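# Stack three cups mouth down, nested largest on top

## Task

Put the three cups one inside another, each bigger cup covering a smaller one, with all three upside down (opening facing the table) and standing straight on the tabletop; the stack must stay that way by itself once the robot lets go.

## Robot and tools

Robot: one arm carrying a five-finger right hand. Everything is steered through the hand point, a spot fixed to the palm 0.05 m in front of it, where the index pad would meet the thumb tip in a pinch. Hand point axes: +z runs along the straightened fingers (fingertips sit 0.06-0.07 m beyond the point), +y sticks out of the palm, +x runs across the palm toward the little finger. A bracket on the little-finger side of the wrist stands 0.03 m proud of the point along +y and 0.11 m across the palm; it can strike cups.

Scene frame (used in results): origin on the tabletop under the arm base, +z up, +y to the left when facing along +x. Positions in metres, orientation as quaternion wxyz, velocities in m/s and rad/s. The printed position gets less accurate at long reach.

The row (14 numbers, each from -1 to 1, one hand only): dx, dy, dz, rx, ry, rz, little, ring, middle, index, thumb_bend, thumb_turn, force_limit, speed.
- dx..rz are an offset, not a pose, expressed in the hand point's own axes, counted from the hand point pose printed in the latest result that shows it (before any such result, or for later calls inside one reply, from where the arm is when the action begins). 1.0 equals 0.6 m of travel or 180 degrees of turn; rx, ry, rz form a single rotation vector. Every row in a list is measured from that same base pose, not chained. All zeros therefore pull the arm back to the base pose; it is not a pause.
- Fingers (little, ring, middle, index) and thumb_bend: +1 straight, -1 curled shut. thumb_turn: +1 beside the palm, -1 swung across in front of it. A pinch is roughly index -0.22, thumb_bend -0.75, thumb_turn -0.57. These are absolute targets.
- force_limit: closing-motor stop load, from about 0 N at -1 up to 10 N at +1 (thumb motors 15 N). speed: near zero at -1, full at +1 (full travel 0.6 s). For a soft grip close at speed -0.9 or below. A motor only starts when its target changes by 0.01 or more; repeating the same numbers keeps a grip; a more open target than hand_measured loosens.

Tools:
- execute_actions {"actions": [...], "pictures": bool}. Empty list: just reports state. One action {"rows": [[14 numbers], ...], "steps": n}: up to 15 rows and 15 steps of 1/30 s each (default 15); each row is one step, the last row repeats to fill. One wait {"steps": n}, up to 300, counted from the previous result including your reply time. Only one item per call. Per step the commanded pose is clipped to 100 mm and 16 degrees from the measured pose, so large offsets need several calls; check the returned pose.
- move {"target": [14 numbers], "speed": m/s 0.002-0.5 (default 0.25), "stop_force": N 9-40 optional}. Same row layout and offset base; drives a straight path (0.5-10 s) to the target. Hand numbers are sent at the start. It does not avoid obstacles. stop_force ends the path when the wrist sensor feels that much extra push opposing the motion, measured along the line to the target in the starting axes, so do not rely on it when the move rotates the hand. Omit stop_force when backing away from something you press on. The result adds a move: line: done, off_target, moving, held, fault, or contact (stopped by stop_force); limits=paced means clipped, limits=held means checks blocked steps.
- wait {"seconds": 0-10}: lets time pass, nothing new sent.
- zoom_image {"camera": "cam_high" or "cam_wrist", "region": [x0, y0, x1, y1]} in image pixels, max 504x504.
- show_instructions {}: shows the reference image(s).
- finished_scene {"scene": n}: ends and grades the current scene; irreversible. Only call it once the stack stands on its own.

Reading results: the state line gives pose and velocities; Hand target shows where the controller is steering. hand_measured, hand_stopped_by (moving, target, force, stalled, fault) and hand_load_n list six values in motor order; loads near 0 after grasping mean the cup slipped out. Wrist force/torque are in hand point axes, with offsets up to about 4 N, noise, and saturation near 50 N. "pose unreachable" and HELD mark commands altered or blocked by the clearance check. MOTOR HOT warns of heating; an over-temperature fault brakes the arm.

Cameras: cam_high (896x504, pinhole) and cam_wrist (504x504, fisheye) images arrive with execute_actions results unless pictures is false, and with every move and wait result.

Grasping: with the thumb already swung in front of the palm, the hand can wrap objects 0.035-0.08 m wide, which then rest across the palm on the wrist side of the hand point.

Avoid: the arm is stiff, so aiming even slightly past a firm surface, fast touches, or outside forces of 150 N or joint torque over limits (wrist joints 24.3 N m) trigger a 10 s fault stop. When placing a cup, descend slowly with a small stop_force. Never knock or drop cups off the table; avoid slips, slams and tipping the stack. Leave the cups upright-inverted and released before finishing.

Each tool is called after "Call:" as a command line: name --argument value for each argument, lists and objects as JSON in quotes; but a table of rows of numbers goes row by row, as --pt "numbers of a row", without its own name.

Reference images:

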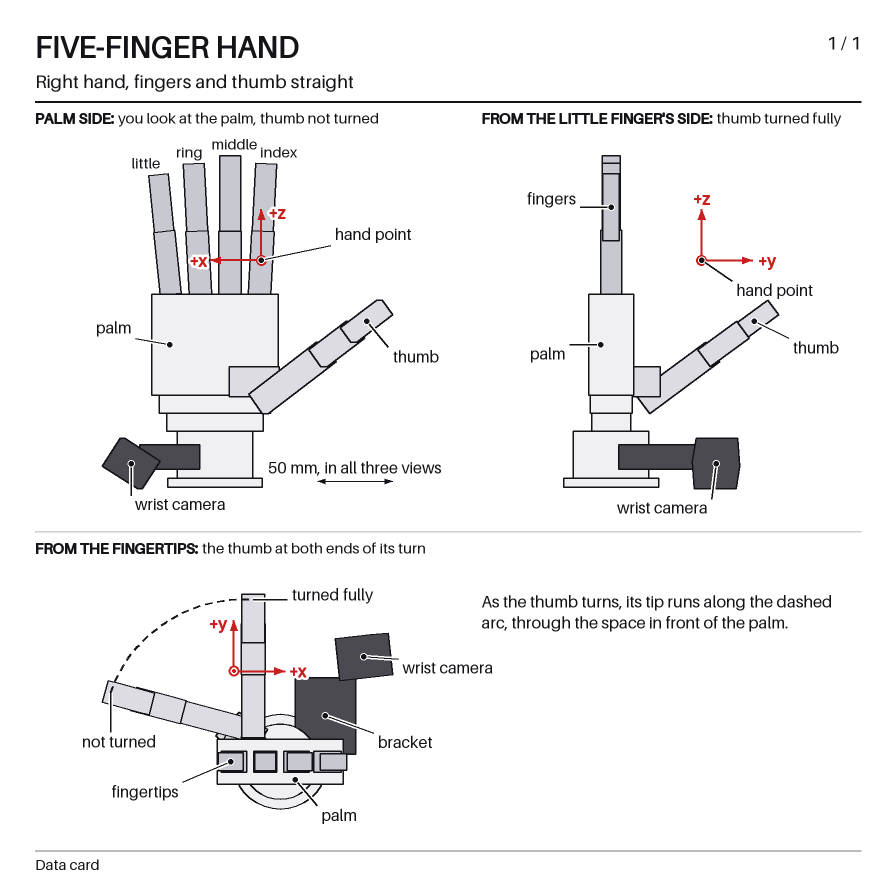

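## Session

Call:
execute_actions --actions '[]'

Scene clock: 0.00 s of 6600.00 s.
end_effector_position=(+0.5920, -0.0562, +0.2727) hand_measured=(+1.000, +1.000, +1.000, +1.000, +1.000, +1.000) hand_load_n=(+0.0, +0.0, +0.0, +0.0, +0.0, +0.0) hand_stopped_by=(target, target, target, target, target, target) hand_force_limit=0.00 hand_speed=-0.80 end_effector_quat_wxyz=(+0.315, -0.488, +0.797, +0.167) end_effector_velocity=(+0.000, -0.000, +0.000) end_effector_angular_velocity=(-0.001, -0.001, -0.000)
Joint positions: [-0.513 -1.159  1.148  1.424  0.841 -3.361]
Joint velocities: [-0.     0.    -0.001 -0.     0.    -0.   ]
Joint torques (N m, as the arm reports them, + toward a larger angle): no reading
Motor temperatures (°C, as the motors report them): [29 29 31 38 38 36]
Wrist force (N, on the end effector, along its own x y z axes, offset not removed): no reading
Wrist torque (N m, same axes, about the end effector's origin, offset not removed): no reading
Hand target: +0.592, -0.056, +0.273; +0.315, -0.488, +0.797, +0.167

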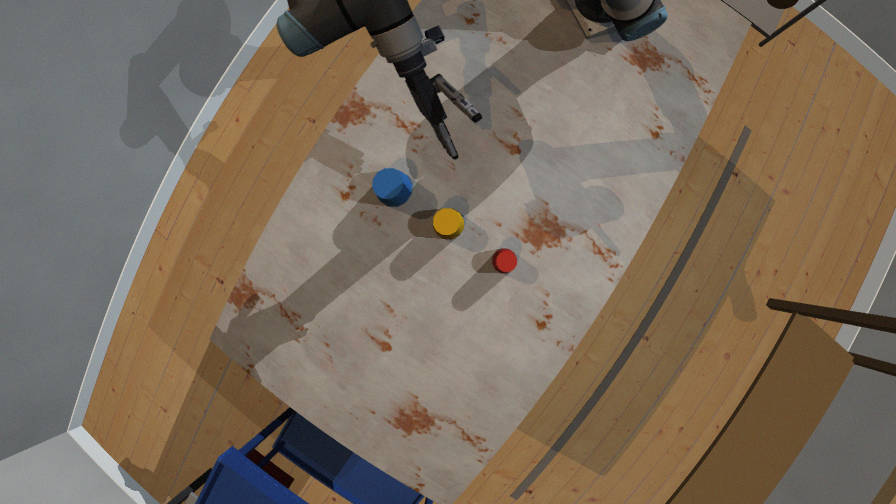

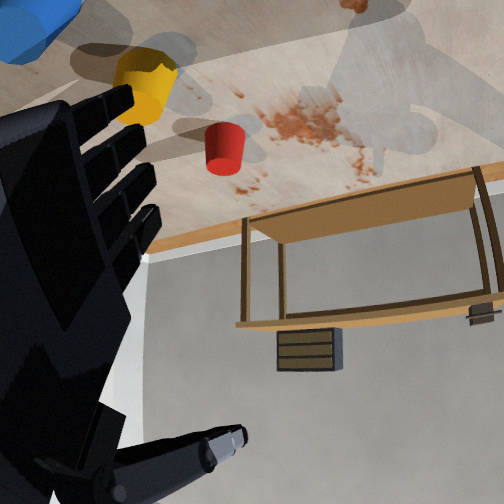

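Call:
move --target '[0,0,0,-0.013,0.232,0,1,1,1,1,1,-1,0,0]'

Scene clock: 7.03 s of 6600.00 s.
end_effector_position=(+0.5921, -0.0560, +0.2723) hand_measured=(+1.000, +1.000, +1.000, +1.000, +1.000, -1.000) hand_load_n=(+0.0, +0.0, +0.0, +0.0, +0.0, +0.0) hand_stopped_by=(target, target, target, target, target, target) hand_force_limit=0.00 hand_speed=0.00 end_effector_quat_wxyz=(+0.001, -0.522, +0.853, -0.002) end_effector_velocity=(-0.000, +0.000, -0.000) end_effector_angular_velocity=(-0.009, +0.009, +0.000)
Joint positions: [-0.172 -1.035  0.745  1.606  1.653 -2.99 ]
Joint velocities: [ 0.006  0.007 -0.009  0.008  0.013  0.006]
Joint torques (N m, as the arm reports them, + toward a larger angle): [ 19.52 -40.2  -30.43   4.89   1.48   1.49]
Motor temperatures (°C, as the motors report them): [29 29 31 38 38 36]
Wrist force (N, on the end effector, along its own x y z axes, offset not removed): [2.7 5.0 -1.8]
Wrist torque (N m, same axes, about the end effector's origin, offset not removed): [1.02 -0.29 0.54]
Hand target: +0.592, -0.056, +0.272; +0.001, -0.522, +0.853, -0.002
Off the commanded pose: 0.000 m, 0 deg.
After step 90, 2.10 s passed at rest.
move: done

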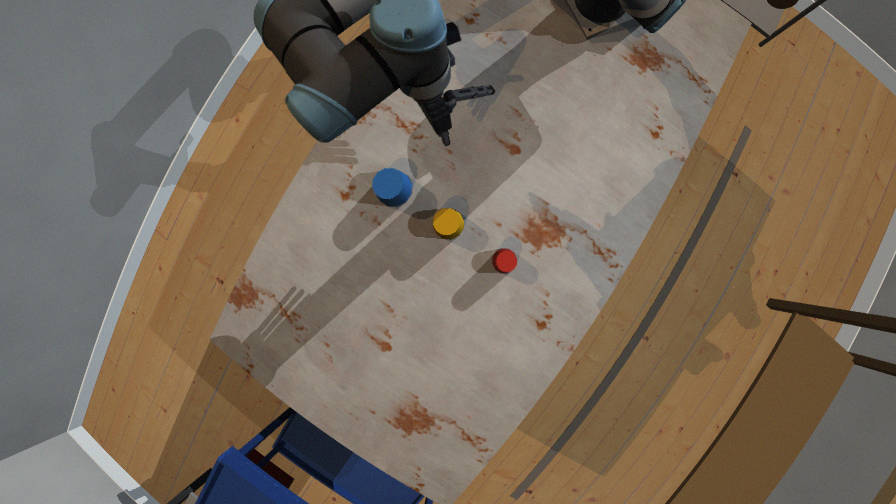

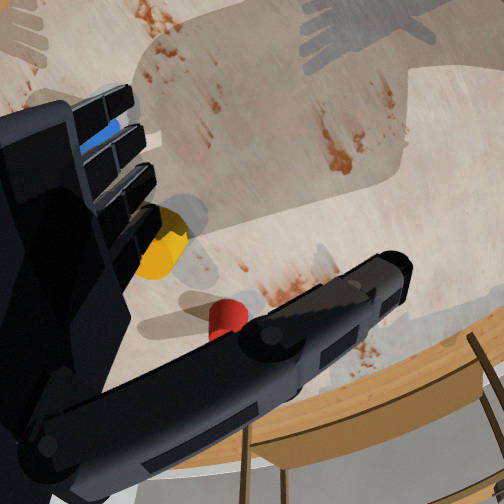

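Call:
move --target '[-0.17,-0.05,0.17,0,0,0,1,1,1,1,1,-1,0,0]'

Scene clock: 10.63 s of 6600.00 s.
end_effector_position=(+0.6654, +0.0209, +0.1705) hand_measured=(+1.000, +1.000, +1.000, +1.000, +1.000, -1.000) hand_load_n=(+0.0, +0.0, +0.0, +0.0, +0.0, +0.0) hand_stopped_by=(target, target, target, target, target, target) hand_force_limit=0.00 hand_speed=0.00 end_effector_quat_wxyz=(+0.001, -0.522, +0.853, -0.002) end_effector_velocity=(+0.002, +0.000, -0.001) end_effector_angular_velocity=(-0.001, +0.002, +0.000)
Joint positions: [-0.021 -0.757  0.526  1.561  1.69  -2.843]
Joint velocities: [ 0.002  0.009 -0.015  0.007  0.002  0.002]
Joint torques (N m, as the arm reports them, + toward a larger angle): [ 22.42 -46.31 -30.58   4.95   1.38   1.49]
Motor temperatures (°C, as the motors report them): [29 29 31 38 38 36]
Wrist force (N, on the end effector, along its own x y z axes, offset not removed): [3.1 2.6 -1.3]
Wrist torque (N m, same axes, about the end effector's origin, offset not removed): [0.44 -0.54 0.41]
Hand target: +0.666, +0.021, +0.170; +0.001, -0.522, +0.853, -0.002
Off the commanded pose: 0.000 m, 0 deg.
move: done

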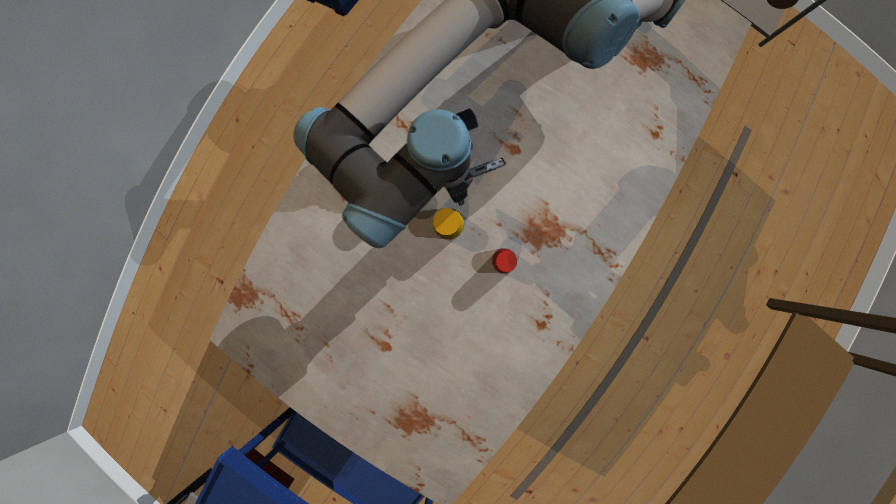

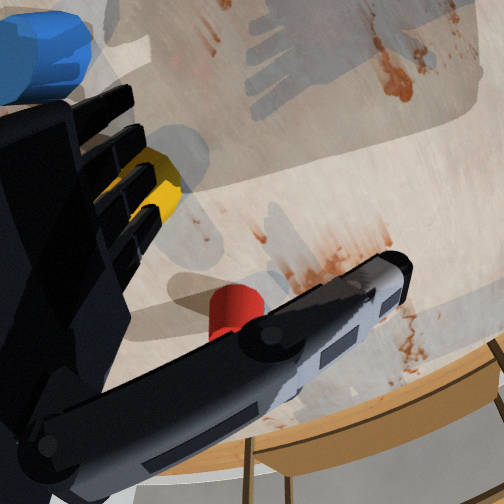

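Call:
move --target '[-0.06,-0.11,0,0,0,0.97,1,1,1,1,1,-1,0,0]' --speed 0.5

Scene clock: 17.17 s of 6600.00 s.
end_effector_position=(+0.7403, +0.0229, +0.1707) hand_measured=(+1.000, +1.000, +1.000, +1.000, +1.000, -1.000) hand_load_n=(+0.0, +0.0, +0.0, +0.0, +0.0, +0.0) hand_stopped_by=(target, target, target, target, target, target) hand_force_limit=0.00 hand_speed=0.00 end_effector_quat_wxyz=(+0.003, +0.827, +0.562, +0.001) end_effector_velocity=(+0.001, -0.000, +0.000) end_effector_angular_velocity=(-0.001, +0.004, -0.010)
Joint positions: [ 0.155 -0.737  0.544  1.546  1.731  0.376]
Joint velocities: [ 0.001  0.013 -0.025  0.017  0.001  0.012]
Joint torques (N m, as the arm reports them, + toward a larger angle): [ 23.68 -45.82 -31.86   4.84   1.26   1.59]
Motor temperatures (°C, as the motors report them): [29 29 31 38 38 36]
Wrist force (N, on the end effector, along its own x y z axes, offset not removed): [0.6 3.3 1.2]
Wrist torque (N m, same axes, about the end effector's origin, offset not removed): [0.66 0.08 0.11]
Hand target: +0.740, +0.023, +0.171; +0.003, +0.828, +0.561, +0.001
Off the commanded pose: 0.000 m, 0 deg.
move: done

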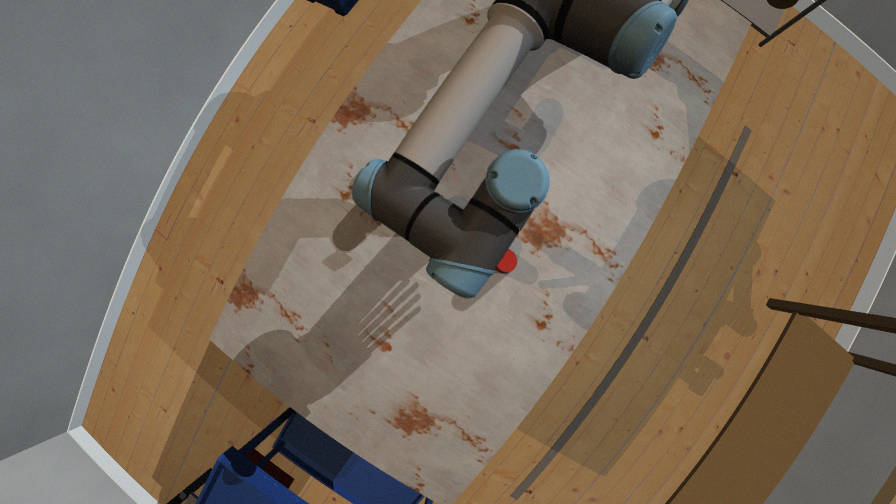

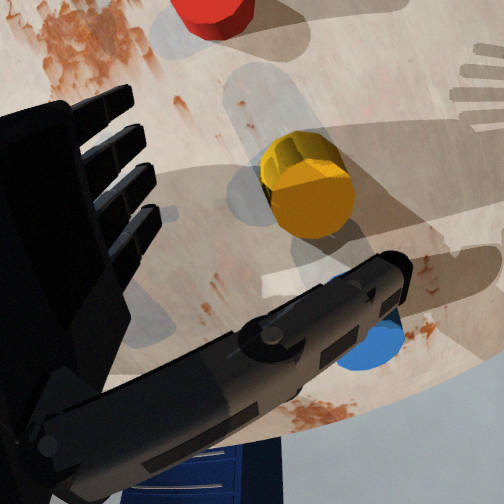

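Shift +y a bit and descend partly.

Call:
move --target '[0,0.05,0.1,0,0,0,1,1,1,1,1,-1,0,0]' --speed 0.08

Scene clock: 22.03 s of 6600.00 s.
end_effector_position=(+0.7684, +0.0116, +0.1110) hand_measured=(+1.000, +1.000, +1.000, +1.000, +1.000, -1.000) hand_load_n=(+0.0, +0.0, +0.0, +0.0, +0.0, +0.0) hand_stopped_by=(target, target, target, target, target, target) hand_force_limit=0.00 hand_speed=0.00 end_effector_quat_wxyz=(+0.003, +0.827, +0.562, +0.001) end_effector_velocity=(+0.001, -0.000, -0.002) end_effector_angular_velocity=(+0.000, +0.001, +0.000)
Joint positions: [ 0.123 -0.607  0.431  1.525  1.723  0.345]
Joint velocities: [-0.     0.007 -0.009  0.003 -0.    -0.001]
Joint torques (N m, as the arm reports them, + toward a larger angle): [ -1.37 -48.53 -31.66   4.85  -1.38  -1.71]
Motor temperatures (°C, as the motors report them): [29 29 31 38 38 36]
Wrist force (N, on the end effector, along its own x y z axes, offset not removed): [0.0 3.9 1.2]
Wrist torque (N m, same axes, about the end effector's origin, offset not removed): [0.71 -0.12 0.20]
Hand target: +0.769, +0.012, +0.111; +0.003, +0.827, +0.562, +0.001
Off the commanded pose: 0.000 m, 0 deg.
After step 90, 0.60 s passed at rest.
move: done

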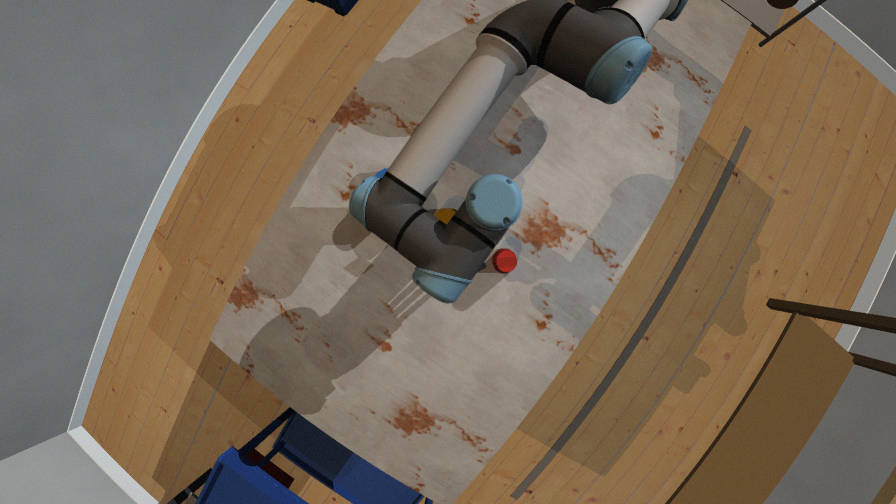

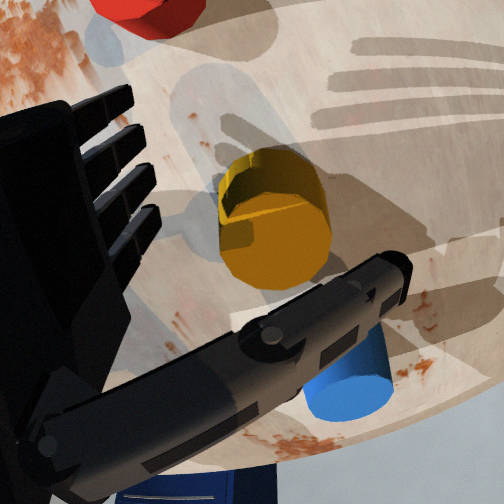

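Call:
move --target '[-0.01,0.01,0.08,0,0,0,0.4,0.4,0.4,0.4,1,-1,0,0]' --speed 0.03 --stop_force 10

Call:
move --target '[0,0,0,0,0,0,0.4,-0.5,-0.5,-0.5,-0.8,-1,0,-0.5]'

Call:
move --target '[0,-0.03,-0.15,0,0,0,0.4,-0.5,-0.5,-0.5,-0.8,-1,0,-0.5]' --speed 0.08

Scene clock: 29.37 s of 6600.00 s.
end_effector_position=(+0.7720, +0.0037, +0.0633) hand_measured=(+0.400, +0.400, +0.400, +0.400, +1.000, -1.000) hand_load_n=(+0.0, +0.0, +0.0, +0.0, +0.0, +0.0) hand_stopped_by=(target, target, target, target, target, target) hand_force_limit=0.00 hand_speed=0.00 end_effector_quat_wxyz=(+0.003, +0.827, +0.562, +0.002) end_effector_velocity=(+0.000, -0.000, -0.001) end_effector_angular_velocity=(-0.001, -0.000, +0.000)
Joint positions: [ 0.101 -0.581  0.495  1.432  1.718  0.322]
Joint velocities: [-0.001  0.001  0.001 -0.002  0.    -0.001]
Joint torques (N m, as the arm reports them, + toward a larger angle): [ -2.51 -48.63  -4.58  -0.43  -1.33  -1.75]
Motor temperatures (°C, as the motors report them): [29 29 31 38 38 36]
Wrist force (N, on the end effector, along its own x y z axes, offset not removed): [-0.4 3.1 -4.6]
Wrist torque (N m, same axes, about the end effector's origin, offset not removed): [1.00 0.22 0.10]
Hand target: +0.772, +0.004, +0.063; +0.003, +0.827, +0.562, +0.002
Off the commanded pose: 0.000 m, 0 deg.
After step 90, 2.40 s passed at rest.
move: done

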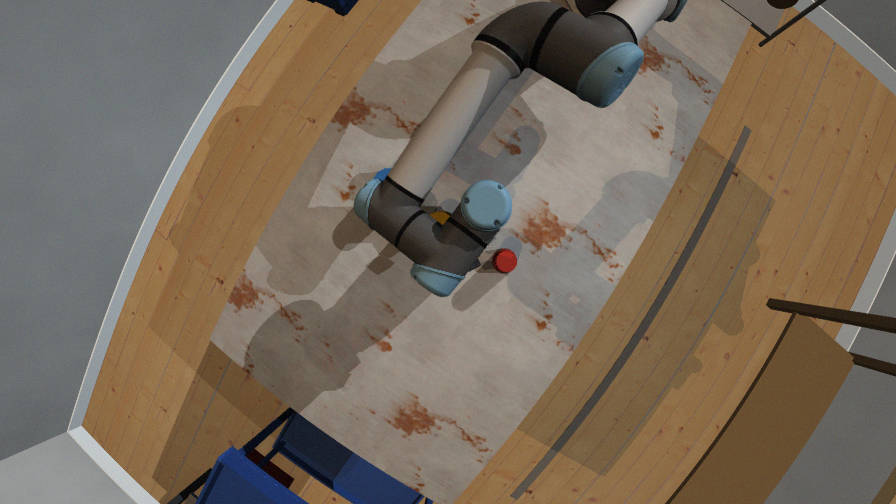

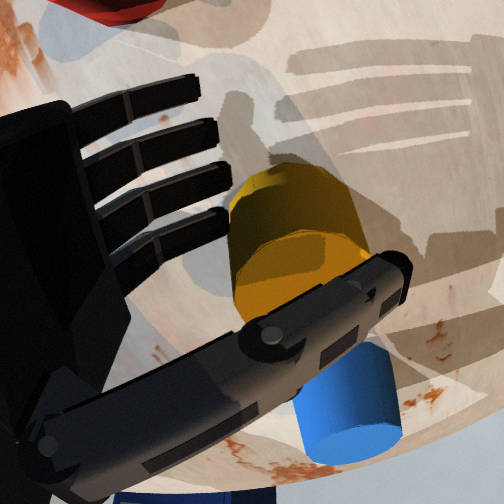

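Scene clock: 31.60 s of 6600.00 s.
end_effector_position=(+0.7720, +0.0037, +0.0632) hand_measured=(+0.400, -0.500, -0.500, -0.500, -0.020, -1.000) hand_load_n=(+0.0, +0.0, +1.0, +0.0, +8.0, +1.0) hand_stopped_by=(target, target, target, target, force, target) hand_force_limit=0.00 hand_speed=-0.50 end_effector_quat_wxyz=(+0.003, +0.827, +0.562, +0.001) end_effector_velocity=(-0.001, +0.000, -0.001) end_effector_angular_velocity=(-0.000, +0.002, +0.000)
Joint positions: [ 0.1   -0.581  0.495  1.432  1.718  0.322]
Joint velocities: [-0.     0.     0.002 -0.     0.     0.   ]
Joint torques (N m, as the arm reports them, + toward a larger angle): [ 16.87 -61.35 -31.23   4.92   0.44   1.36]
Motor temperatures (°C, as the motors report them): [29 29 31 38 38 36]
Wrist force (N, on the end effector, along its own x y z axes, offset not removed): [-0.1 0.8 -6.5]
Wrist torque (N m, same axes, about the end effector's origin, offset not removed): [0.61 0.13 -0.17]
Hand target: +0.772, +0.004, +0.063; +0.003, +0.827, +0.562, +0.002
Off the commanded pose: 0.000 m, 0 deg.
move: done

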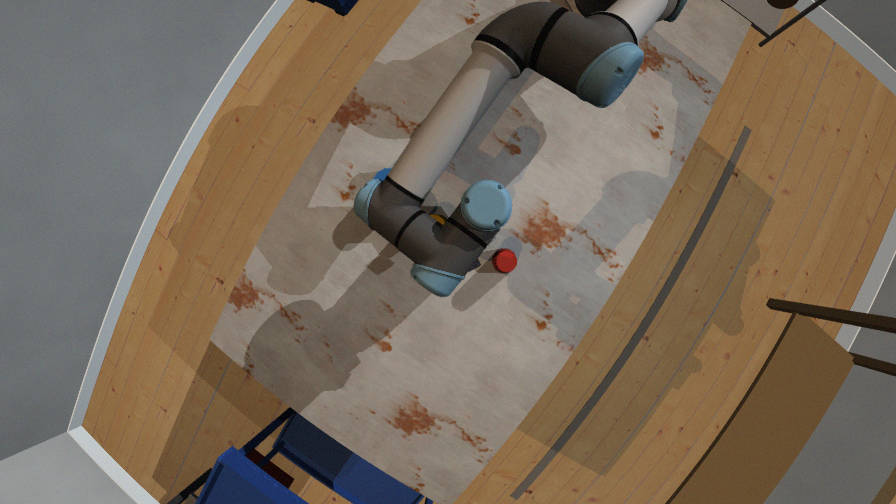

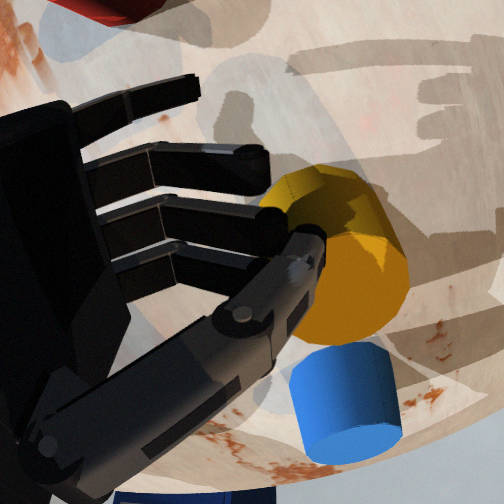

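Scene clock: 33.17 s of 6600.00 s.
end_effector_position=(+0.7549, +0.0106, +0.1529) hand_measured=(+0.400, -0.500, -0.500, -0.500, -0.020, -1.000) hand_load_n=(+0.0, +0.0, +1.0, +0.0, +8.0, +1.0) hand_stopped_by=(target, target, target, target, force, target) hand_force_limit=0.00 hand_speed=-0.50 end_effector_quat_wxyz=(+0.003, +0.827, +0.562, +0.001) end_effector_velocity=(-0.000, +0.000, +0.002) end_effector_angular_velocity=(+0.000, +0.000, -0.000)
Joint positions: [ 0.131 -0.68   0.47   1.559  1.725  0.353]
Joint velocities: [ 0.    -0.002 -0.001  0.003 -0.     0.001]
Joint torques (N m, as the arm reports them, + toward a larger angle): [ 24.41 -62.43 -31.03   4.95   1.27   1.48]
Motor temperatures (°C, as the motors report them): [29 29 31 38 38 36]
Wrist force (N, on the end effector, along its own x y z axes, offset not removed): [1.0 4.7 -1.0]
Wrist torque (N m, same axes, about the end effector's origin, offset not removed): [0.74 0.18 0.16]
Hand target: +0.755, +0.011, +0.153; +0.003, +0.827, +0.562, +0.001
Off the commanded pose: 0.000 m, 0 deg.
move: done

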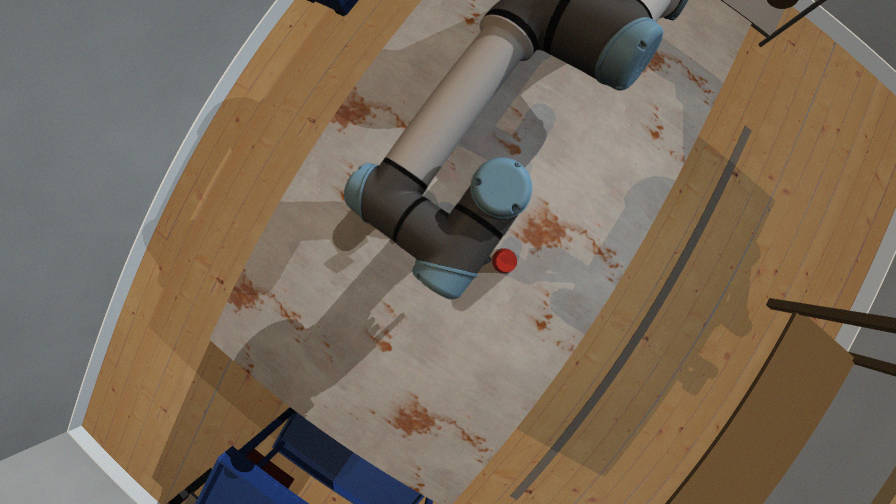

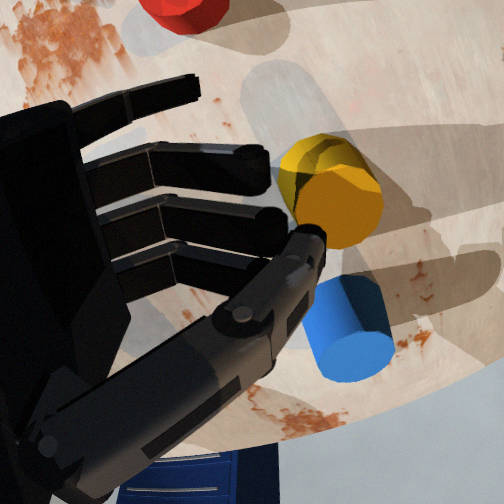

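Call:
move --target '[0,-0.15,-0.03,0,0,-0.995,1,1,1,1,1,-1,0,0]' --speed 0.5

Call:
move --target '[0,-0.25,0.05,0.39,0,0,0.5,0.5,0.5,0.5,1,-1,0,0]'

Scene clock: 40.53 s of 6600.00 s.
end_effector_position=(+0.6713, +0.0439, +0.1704) hand_measured=(+1.000, +1.000, +1.000, +1.000, +1.000, -1.000) hand_load_n=(+0.0, +0.0, +0.0, +0.0, +0.0, +0.0) hand_stopped_by=(target, target, target, target, target, target) hand_force_limit=0.00 hand_speed=0.00 end_effector_quat_wxyz=(+0.002, -0.555, +0.832, -0.003) end_effector_velocity=(-0.000, -0.000, -0.000) end_effector_angular_velocity=(-0.000, +0.005, +0.011)
Joint positions: [ 0.024 -0.698  0.425  1.608  1.701 -2.878]
Joint velocities: [ 0.001  0.009 -0.015  0.011  0.001 -0.01 ]
Joint torques (N m, as the arm reports them, + toward a larger angle): [ 22.85 -47.77 -29.96   4.91   1.27  -1.95]
Motor temperatures (°C, as the motors report them): [29 29 31 38 38 36]
Wrist force (N, on the end effector, along its own x y z axes, offset not removed): [2.0 -1.8 1.6]
Wrist torque (N m, same axes, about the end effector's origin, offset not removed): [-0.22 -0.55 0.26]
Hand target: +0.671, +0.044, +0.170; +0.002, -0.555, +0.832, -0.003
Off the commanded pose: 0.000 m, 0 deg.
After step 90, 0.63 s passed at rest.
move: done

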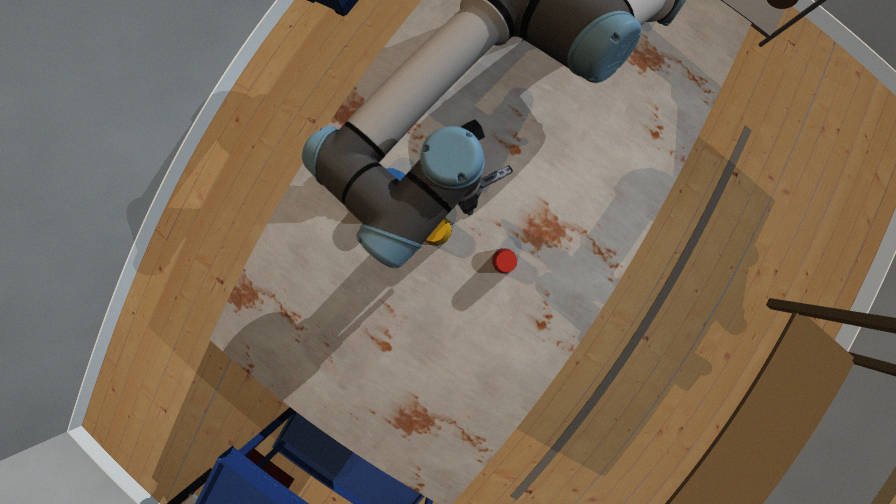

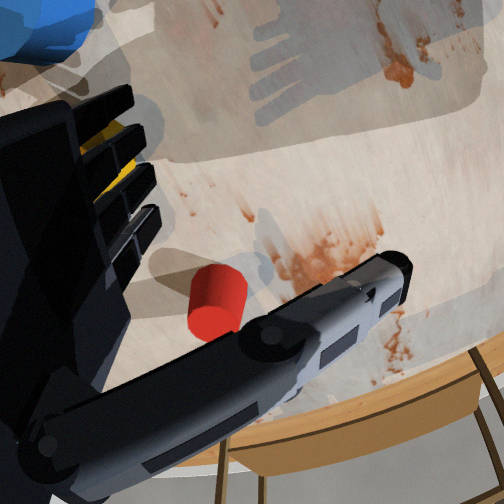

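Scene clock: 43.50 s of 6600.00 s.
end_effector_position=(+0.8096, -0.0137, +0.1415) hand_measured=(+0.500, +0.500, +0.500, +0.500, +1.000, -1.000) hand_load_n=(+0.0, +0.0, +0.0, +0.0, +0.0, +0.0) hand_stopped_by=(target, target, target, target, target, target) hand_force_limit=0.00 hand_speed=0.00 end_effector_quat_wxyz=(+0.321, -0.454, +0.679, -0.480) end_effector_velocity=(+0.001, -0.000, -0.001) end_effector_angular_velocity=(-0.003, -0.010, +0.001)
Joint positions: [ 0.051 -1.194  1.467 -0.185  1.887 -3.175]
Joint velocities: [-0.001 -0.     0.008 -0.018 -0.002 -0.003]
Joint torques (N m, as the arm reports them, + toward a larger angle): [ -5.29 -49.43  -5.76  -3.14  -1.3   -1.79]
Motor temperatures (°C, as the motors report them): [29 29 31 38 38 36]
Wrist force (N, on the end effector, along its own x y z axes, offset not removed): [2.0 7.9 1.0]
Wrist torque (N m, same axes, about the end effector's origin, offset not removed): [1.24 -0.65 0.40]
Hand target: +0.810, -0.014, +0.141; +0.321, -0.453, +0.679, -0.480
Off the commanded pose: 0.000 m, 0 deg.
move: done

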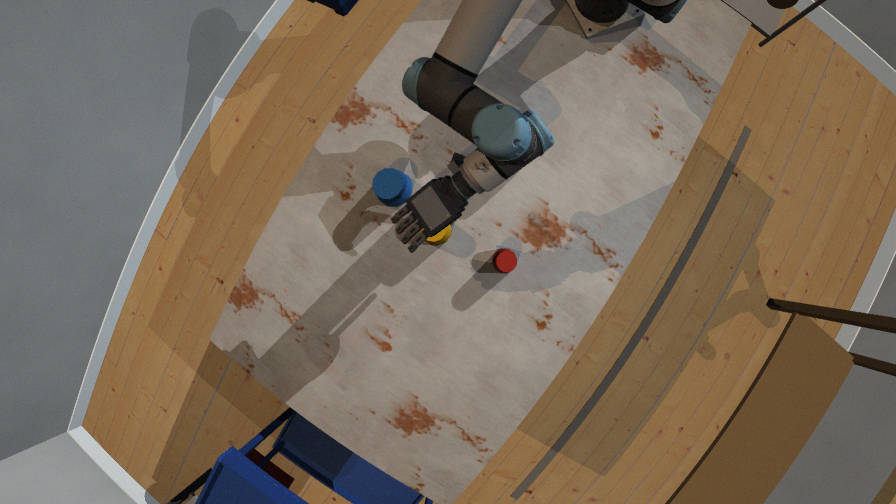

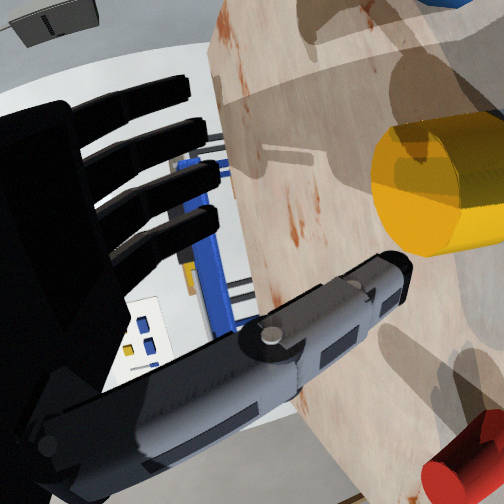

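Call:
move --target '[-0.02,0.12,0.008,0,0,0,0.5,0.5,0.5,0.5,1,-1,0,0]' --speed 0.03 --stop_force 10

Scene clock: 48.90 s of 6600.00 s.
end_effector_position=(+0.7961, +0.0047, +0.0722) hand_measured=(+0.500, +0.500, +0.500, +0.500, +1.000, -1.000) hand_load_n=(+0.0, +0.0, +0.0, +0.0, +0.0, +0.0) hand_stopped_by=(target, target, target, target, target, target) hand_force_limit=0.00 hand_speed=0.00 end_effector_quat_wxyz=(+0.321, -0.454, +0.679, -0.480) end_effector_velocity=(-0.000, +0.000, -0.001) end_effector_angular_velocity=(-0.000, -0.000, -0.001)
Joint positions: [ 0.065 -1.128  1.568 -0.352  1.901 -3.174]
Joint velocities: [ 0.     0.002  0.002 -0.004  0.001  0.   ]
Joint torques (N m, as the arm reports them, + toward a larger angle): [ 21.32 -34.04  -3.35  -3.15   1.22   1.53]
Motor temperatures (°C, as the motors report them): [29 29 31 38 38 36]
Wrist force (N, on the end effector, along its own x y z axes, offset not removed): [-1.8 2.7 -1.3]
Wrist torque (N m, same axes, about the end effector's origin, offset not removed): [0.66 0.33 -0.08]
Hand target: +0.796, +0.005, +0.072; +0.321, -0.454, +0.679, -0.480
Off the commanded pose: 0.000 m, 0 deg.
move: done

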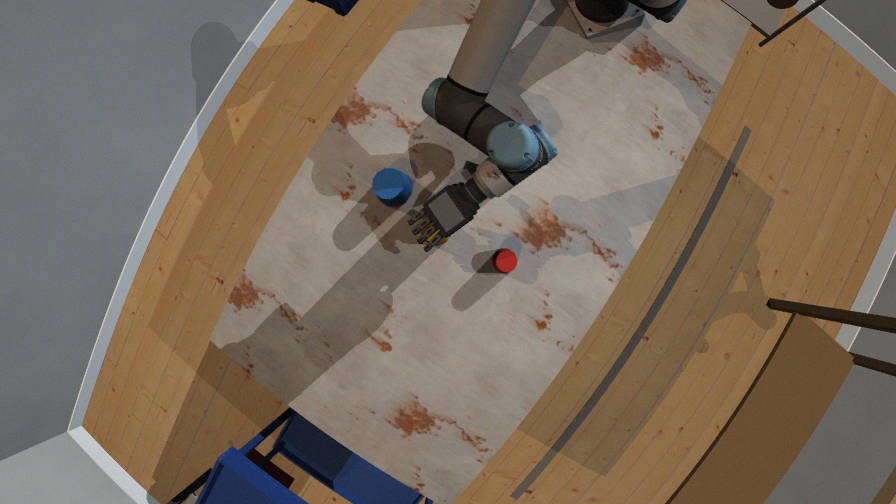

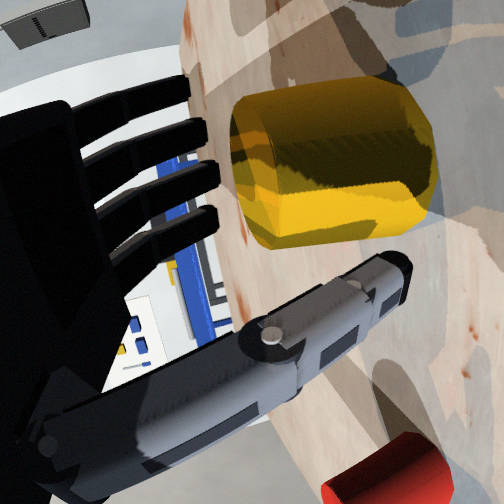

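Forward 0.025, then down a bit, close.

Call:
move --target '[0.015,0.005,0.046,0,0,0,0.7,0.7,0.7,0.7,1,-1,0,0]' --speed 0.03

Call:
move --target '[0,0,0,0,0,0,0.7,-0.7,-0.7,-0.7,-0.3,-1,0,-0.6]'

Call:
move --target '[0,-0.14,-0.05,0,0,0,0.7,-0.7,-0.7,-0.7,-0.3,-1,0,-0.6]' --speed 0.08

Scene clock: 53.27 s of 6600.00 s.
end_effector_position=(+0.8157, -0.0131, +0.0603) hand_measured=(+0.700, +0.700, +0.700, +0.700, +1.000, -1.000) hand_load_n=(+0.0, +0.0, +0.0, +0.0, +0.0, +0.0) hand_stopped_by=(target, target, target, target, target, target) hand_force_limit=0.00 hand_speed=0.00 end_effector_quat_wxyz=(+0.321, -0.454, +0.679, -0.480) end_effector_velocity=(+0.001, -0.001, -0.001) end_effector_angular_velocity=(+0.000, +0.001, -0.000)
Joint positions: [ 0.034 -1.083  1.513 -0.342  1.87  -3.177]
Joint velocities: [-0.002  0.003 -0.003  0.002 -0.001 -0.   ]
Joint torques (N m, as the arm reports them, + toward a larger angle): [ -4.85 -35.29 -30.06   2.04  -1.55  -1.84]
Motor temperatures (°C, as the motors report them): [29 29 31 38 38 36]
Wrist force (N, on the end effector, along its own x y z axes, offset not removed): [2.9 2.3 0.4]
Wrist torque (N m, same axes, about the end effector's origin, offset not removed): [0.61 -0.49 0.19]
Hand target: +0.816, -0.013, +0.060; +0.321, -0.454, +0.679, -0.480
Off the commanded pose: 0.000 m, 0 deg.
After step 90, 0.07 s passed at rest.
move: done

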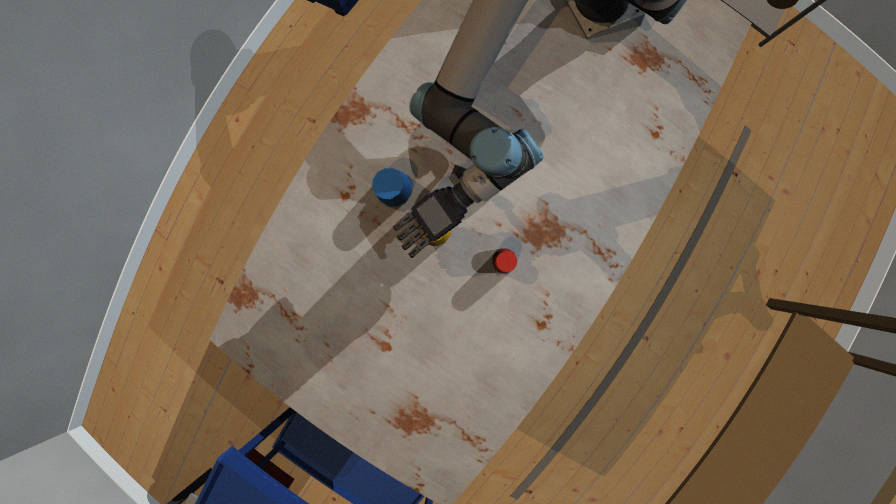

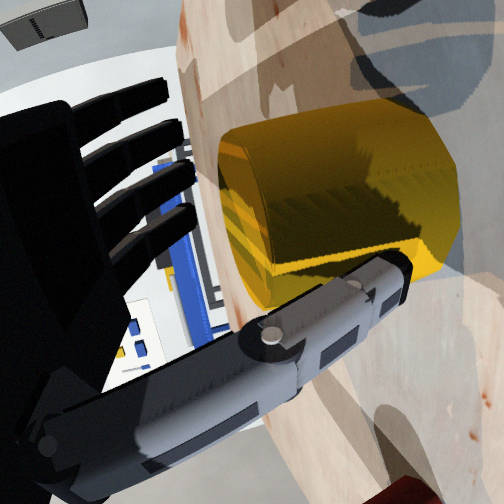

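Scene clock: 54.33 s of 6600.00 s.
end_effector_position=(+0.8157, -0.0131, +0.0603) hand_measured=(+0.700, +0.192, +0.260, +0.172, +0.706, -1.000) hand_load_n=(+0.0, +3.5, +1.0, +7.5, +10.0, +1.5) hand_stopped_by=(target, force, force, force, force, target) hand_force_limit=0.00 hand_speed=-0.60 end_effector_quat_wxyz=(+0.321, -0.454, +0.679, -0.480) end_effector_velocity=(+0.001, -0.000, +0.001) end_effector_angular_velocity=(-0.000, -0.002, -0.001)
Joint positions: [ 0.033 -1.083  1.513 -0.342  1.87  -3.177]
Joint velocities: [ 0.    -0.    -0.001 -0.     0.     0.   ]
Joint torques (N m, as the arm reports them, + toward a larger angle): [ 14.88 -47.21   0.18   0.41   0.84  -1.52]
Motor temperatures (°C, as the motors report them): [29 29 31 38 38 36]
Wrist force (N, on the end effector, along its own x y z axes, offset not removed): [-1.3 -4.4 0.0]
Wrist torque (N m, same axes, about the end effector's origin, offset not removed): [0.35 0.09 -0.19]
Hand target: +0.816, -0.013, +0.060; +0.321, -0.454, +0.679, -0.480
Off the commanded pose: 0.000 m, 0 deg.
move: done

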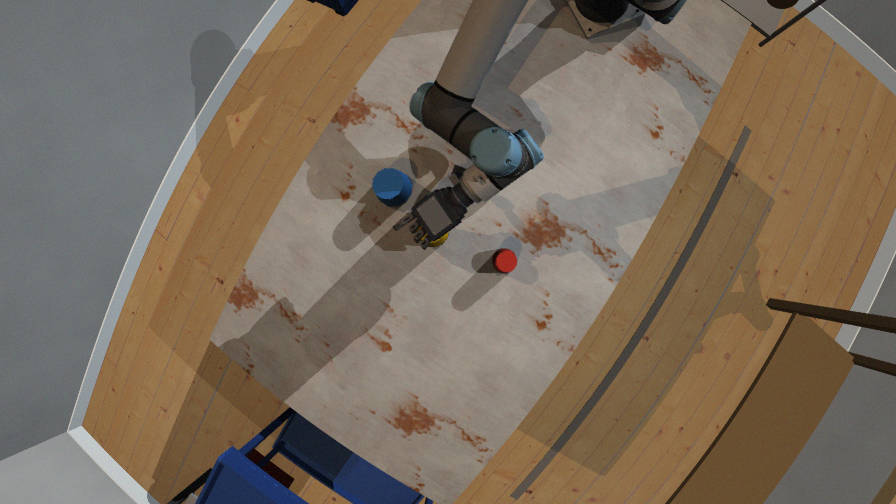

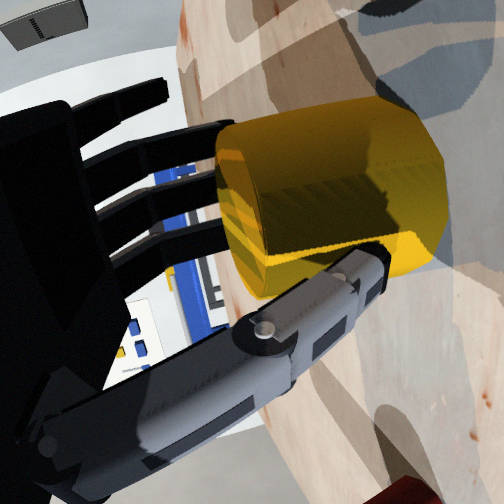

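Scene clock: 55.87 s of 6600.00 s.
end_effector_position=(+0.8155, -0.0129, +0.1492) hand_measured=(+0.700, +0.192, +0.258, +0.172, +0.708, -1.000) hand_load_n=(+0.0, +3.0, +0.5, +6.0, +11.0, +1.0) hand_stopped_by=(target, force, force, force, force, target) hand_force_limit=0.00 hand_speed=-0.60 end_effector_quat_wxyz=(+0.321, -0.454, +0.679, -0.480) end_effector_velocity=(+0.000, +0.000, +0.002) end_effector_angular_velocity=(+0.000, +0.000, +0.000)
Joint positions: [ 0.056 -1.189  1.437 -0.16   1.892 -3.175]
Joint velocities: [ 0.001 -0.002 -0.002  0.004  0.     0.   ]
Joint torques (N m, as the arm reports them, + toward a larger angle): [ 21.32 -50.8  -32.63   1.79   1.29   1.41]
Motor temperatures (°C, as the motors report them): [29 29 31 38 38 36]
Wrist force (N, on the end effector, along its own x y z axes, offset not removed): [0.2 1.2 3.0]
Wrist torque (N m, same axes, about the end effector's origin, offset not removed): [0.13 -0.03 0.09]
Hand target: +0.816, -0.013, +0.149; +0.321, -0.454, +0.679, -0.480
Off the commanded pose: 0.000 m, 0 deg.
move: done

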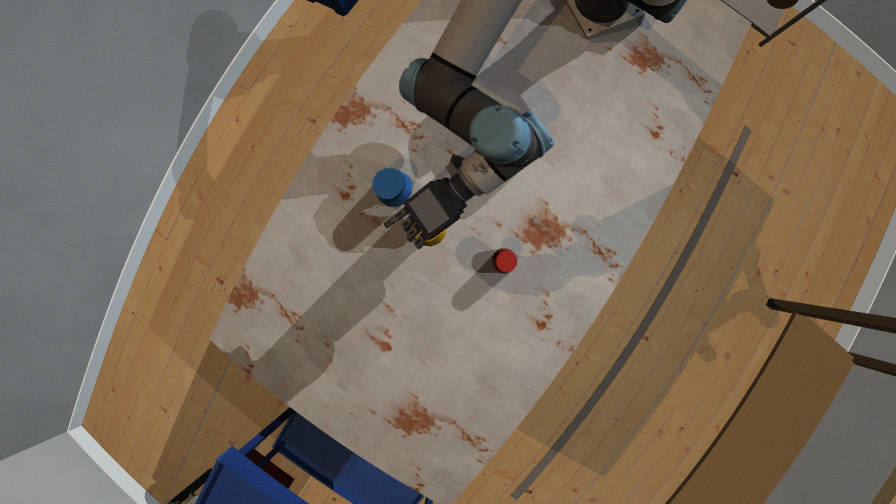

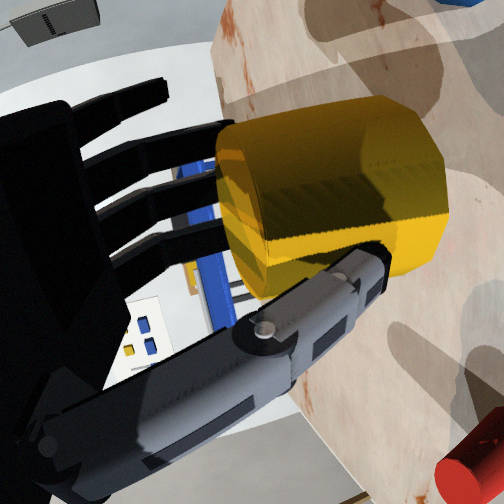

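Call:
move --target '[-0.23,0.051,-0.141,0,0,0,0.7,-0.7,-0.7,-0.7,-0.3,-1,0,-0.6]' --speed 0.1

Scene clock: 60.53 s of 6600.00 s.
end_effector_position=(+0.7853, +0.1489, +0.1483) hand_measured=(+0.700, +0.192, +0.258, +0.172, +0.708, -1.000) hand_load_n=(+0.0, +3.0, +0.5, +6.0, +11.0, +1.0) hand_stopped_by=(target, force, force, force, force, target) hand_force_limit=0.00 hand_speed=-0.60 end_effector_quat_wxyz=(+0.321, -0.454, +0.679, -0.480) end_effector_velocity=(+0.000, +0.002, +0.000) end_effector_angular_velocity=(+0.000, -0.000, +0.000)
Joint positions: [ 0.353 -1.111  1.409 -0.195  2.188 -3.143]
Joint velocities: [ 0.003  0.002 -0.003  0.001  0.003  0.   ]
Joint torques (N m, as the arm reports them, + toward a larger angle): [ 24.25 -34.08 -31.99   2.11   1.32   1.51]
Motor temperatures (°C, as the motors report them): [29 29 31 38 38 36]
Wrist force (N, on the end effector, along its own x y z axes, offset not removed): [2.1 1.5 -0.9]
Wrist torque (N m, same axes, about the end effector's origin, offset not removed): [0.45 -0.27 0.32]
Hand target: +0.785, +0.149, +0.148; +0.321, -0.454, +0.679, -0.480
Off the commanded pose: 0.000 m, 0 deg.
move: done

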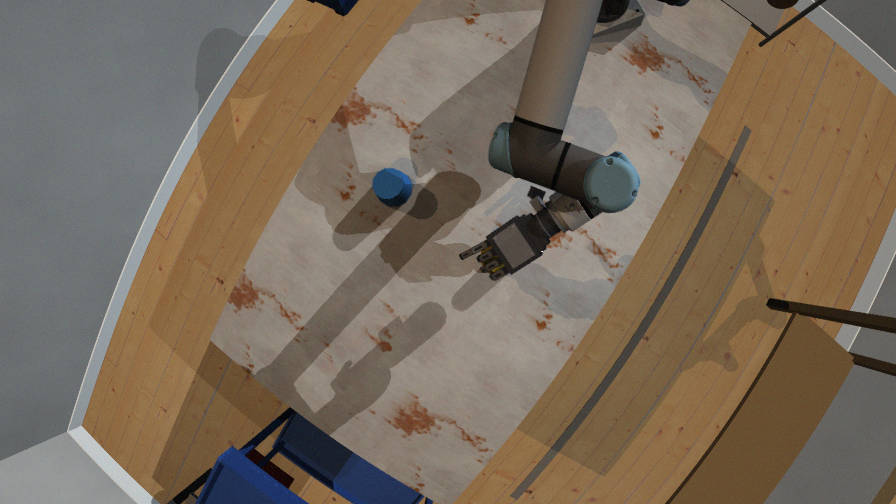

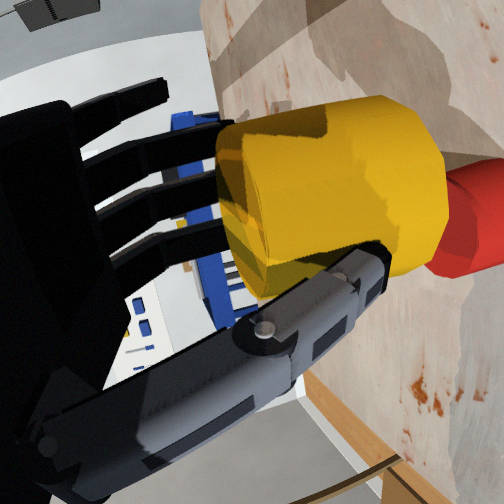

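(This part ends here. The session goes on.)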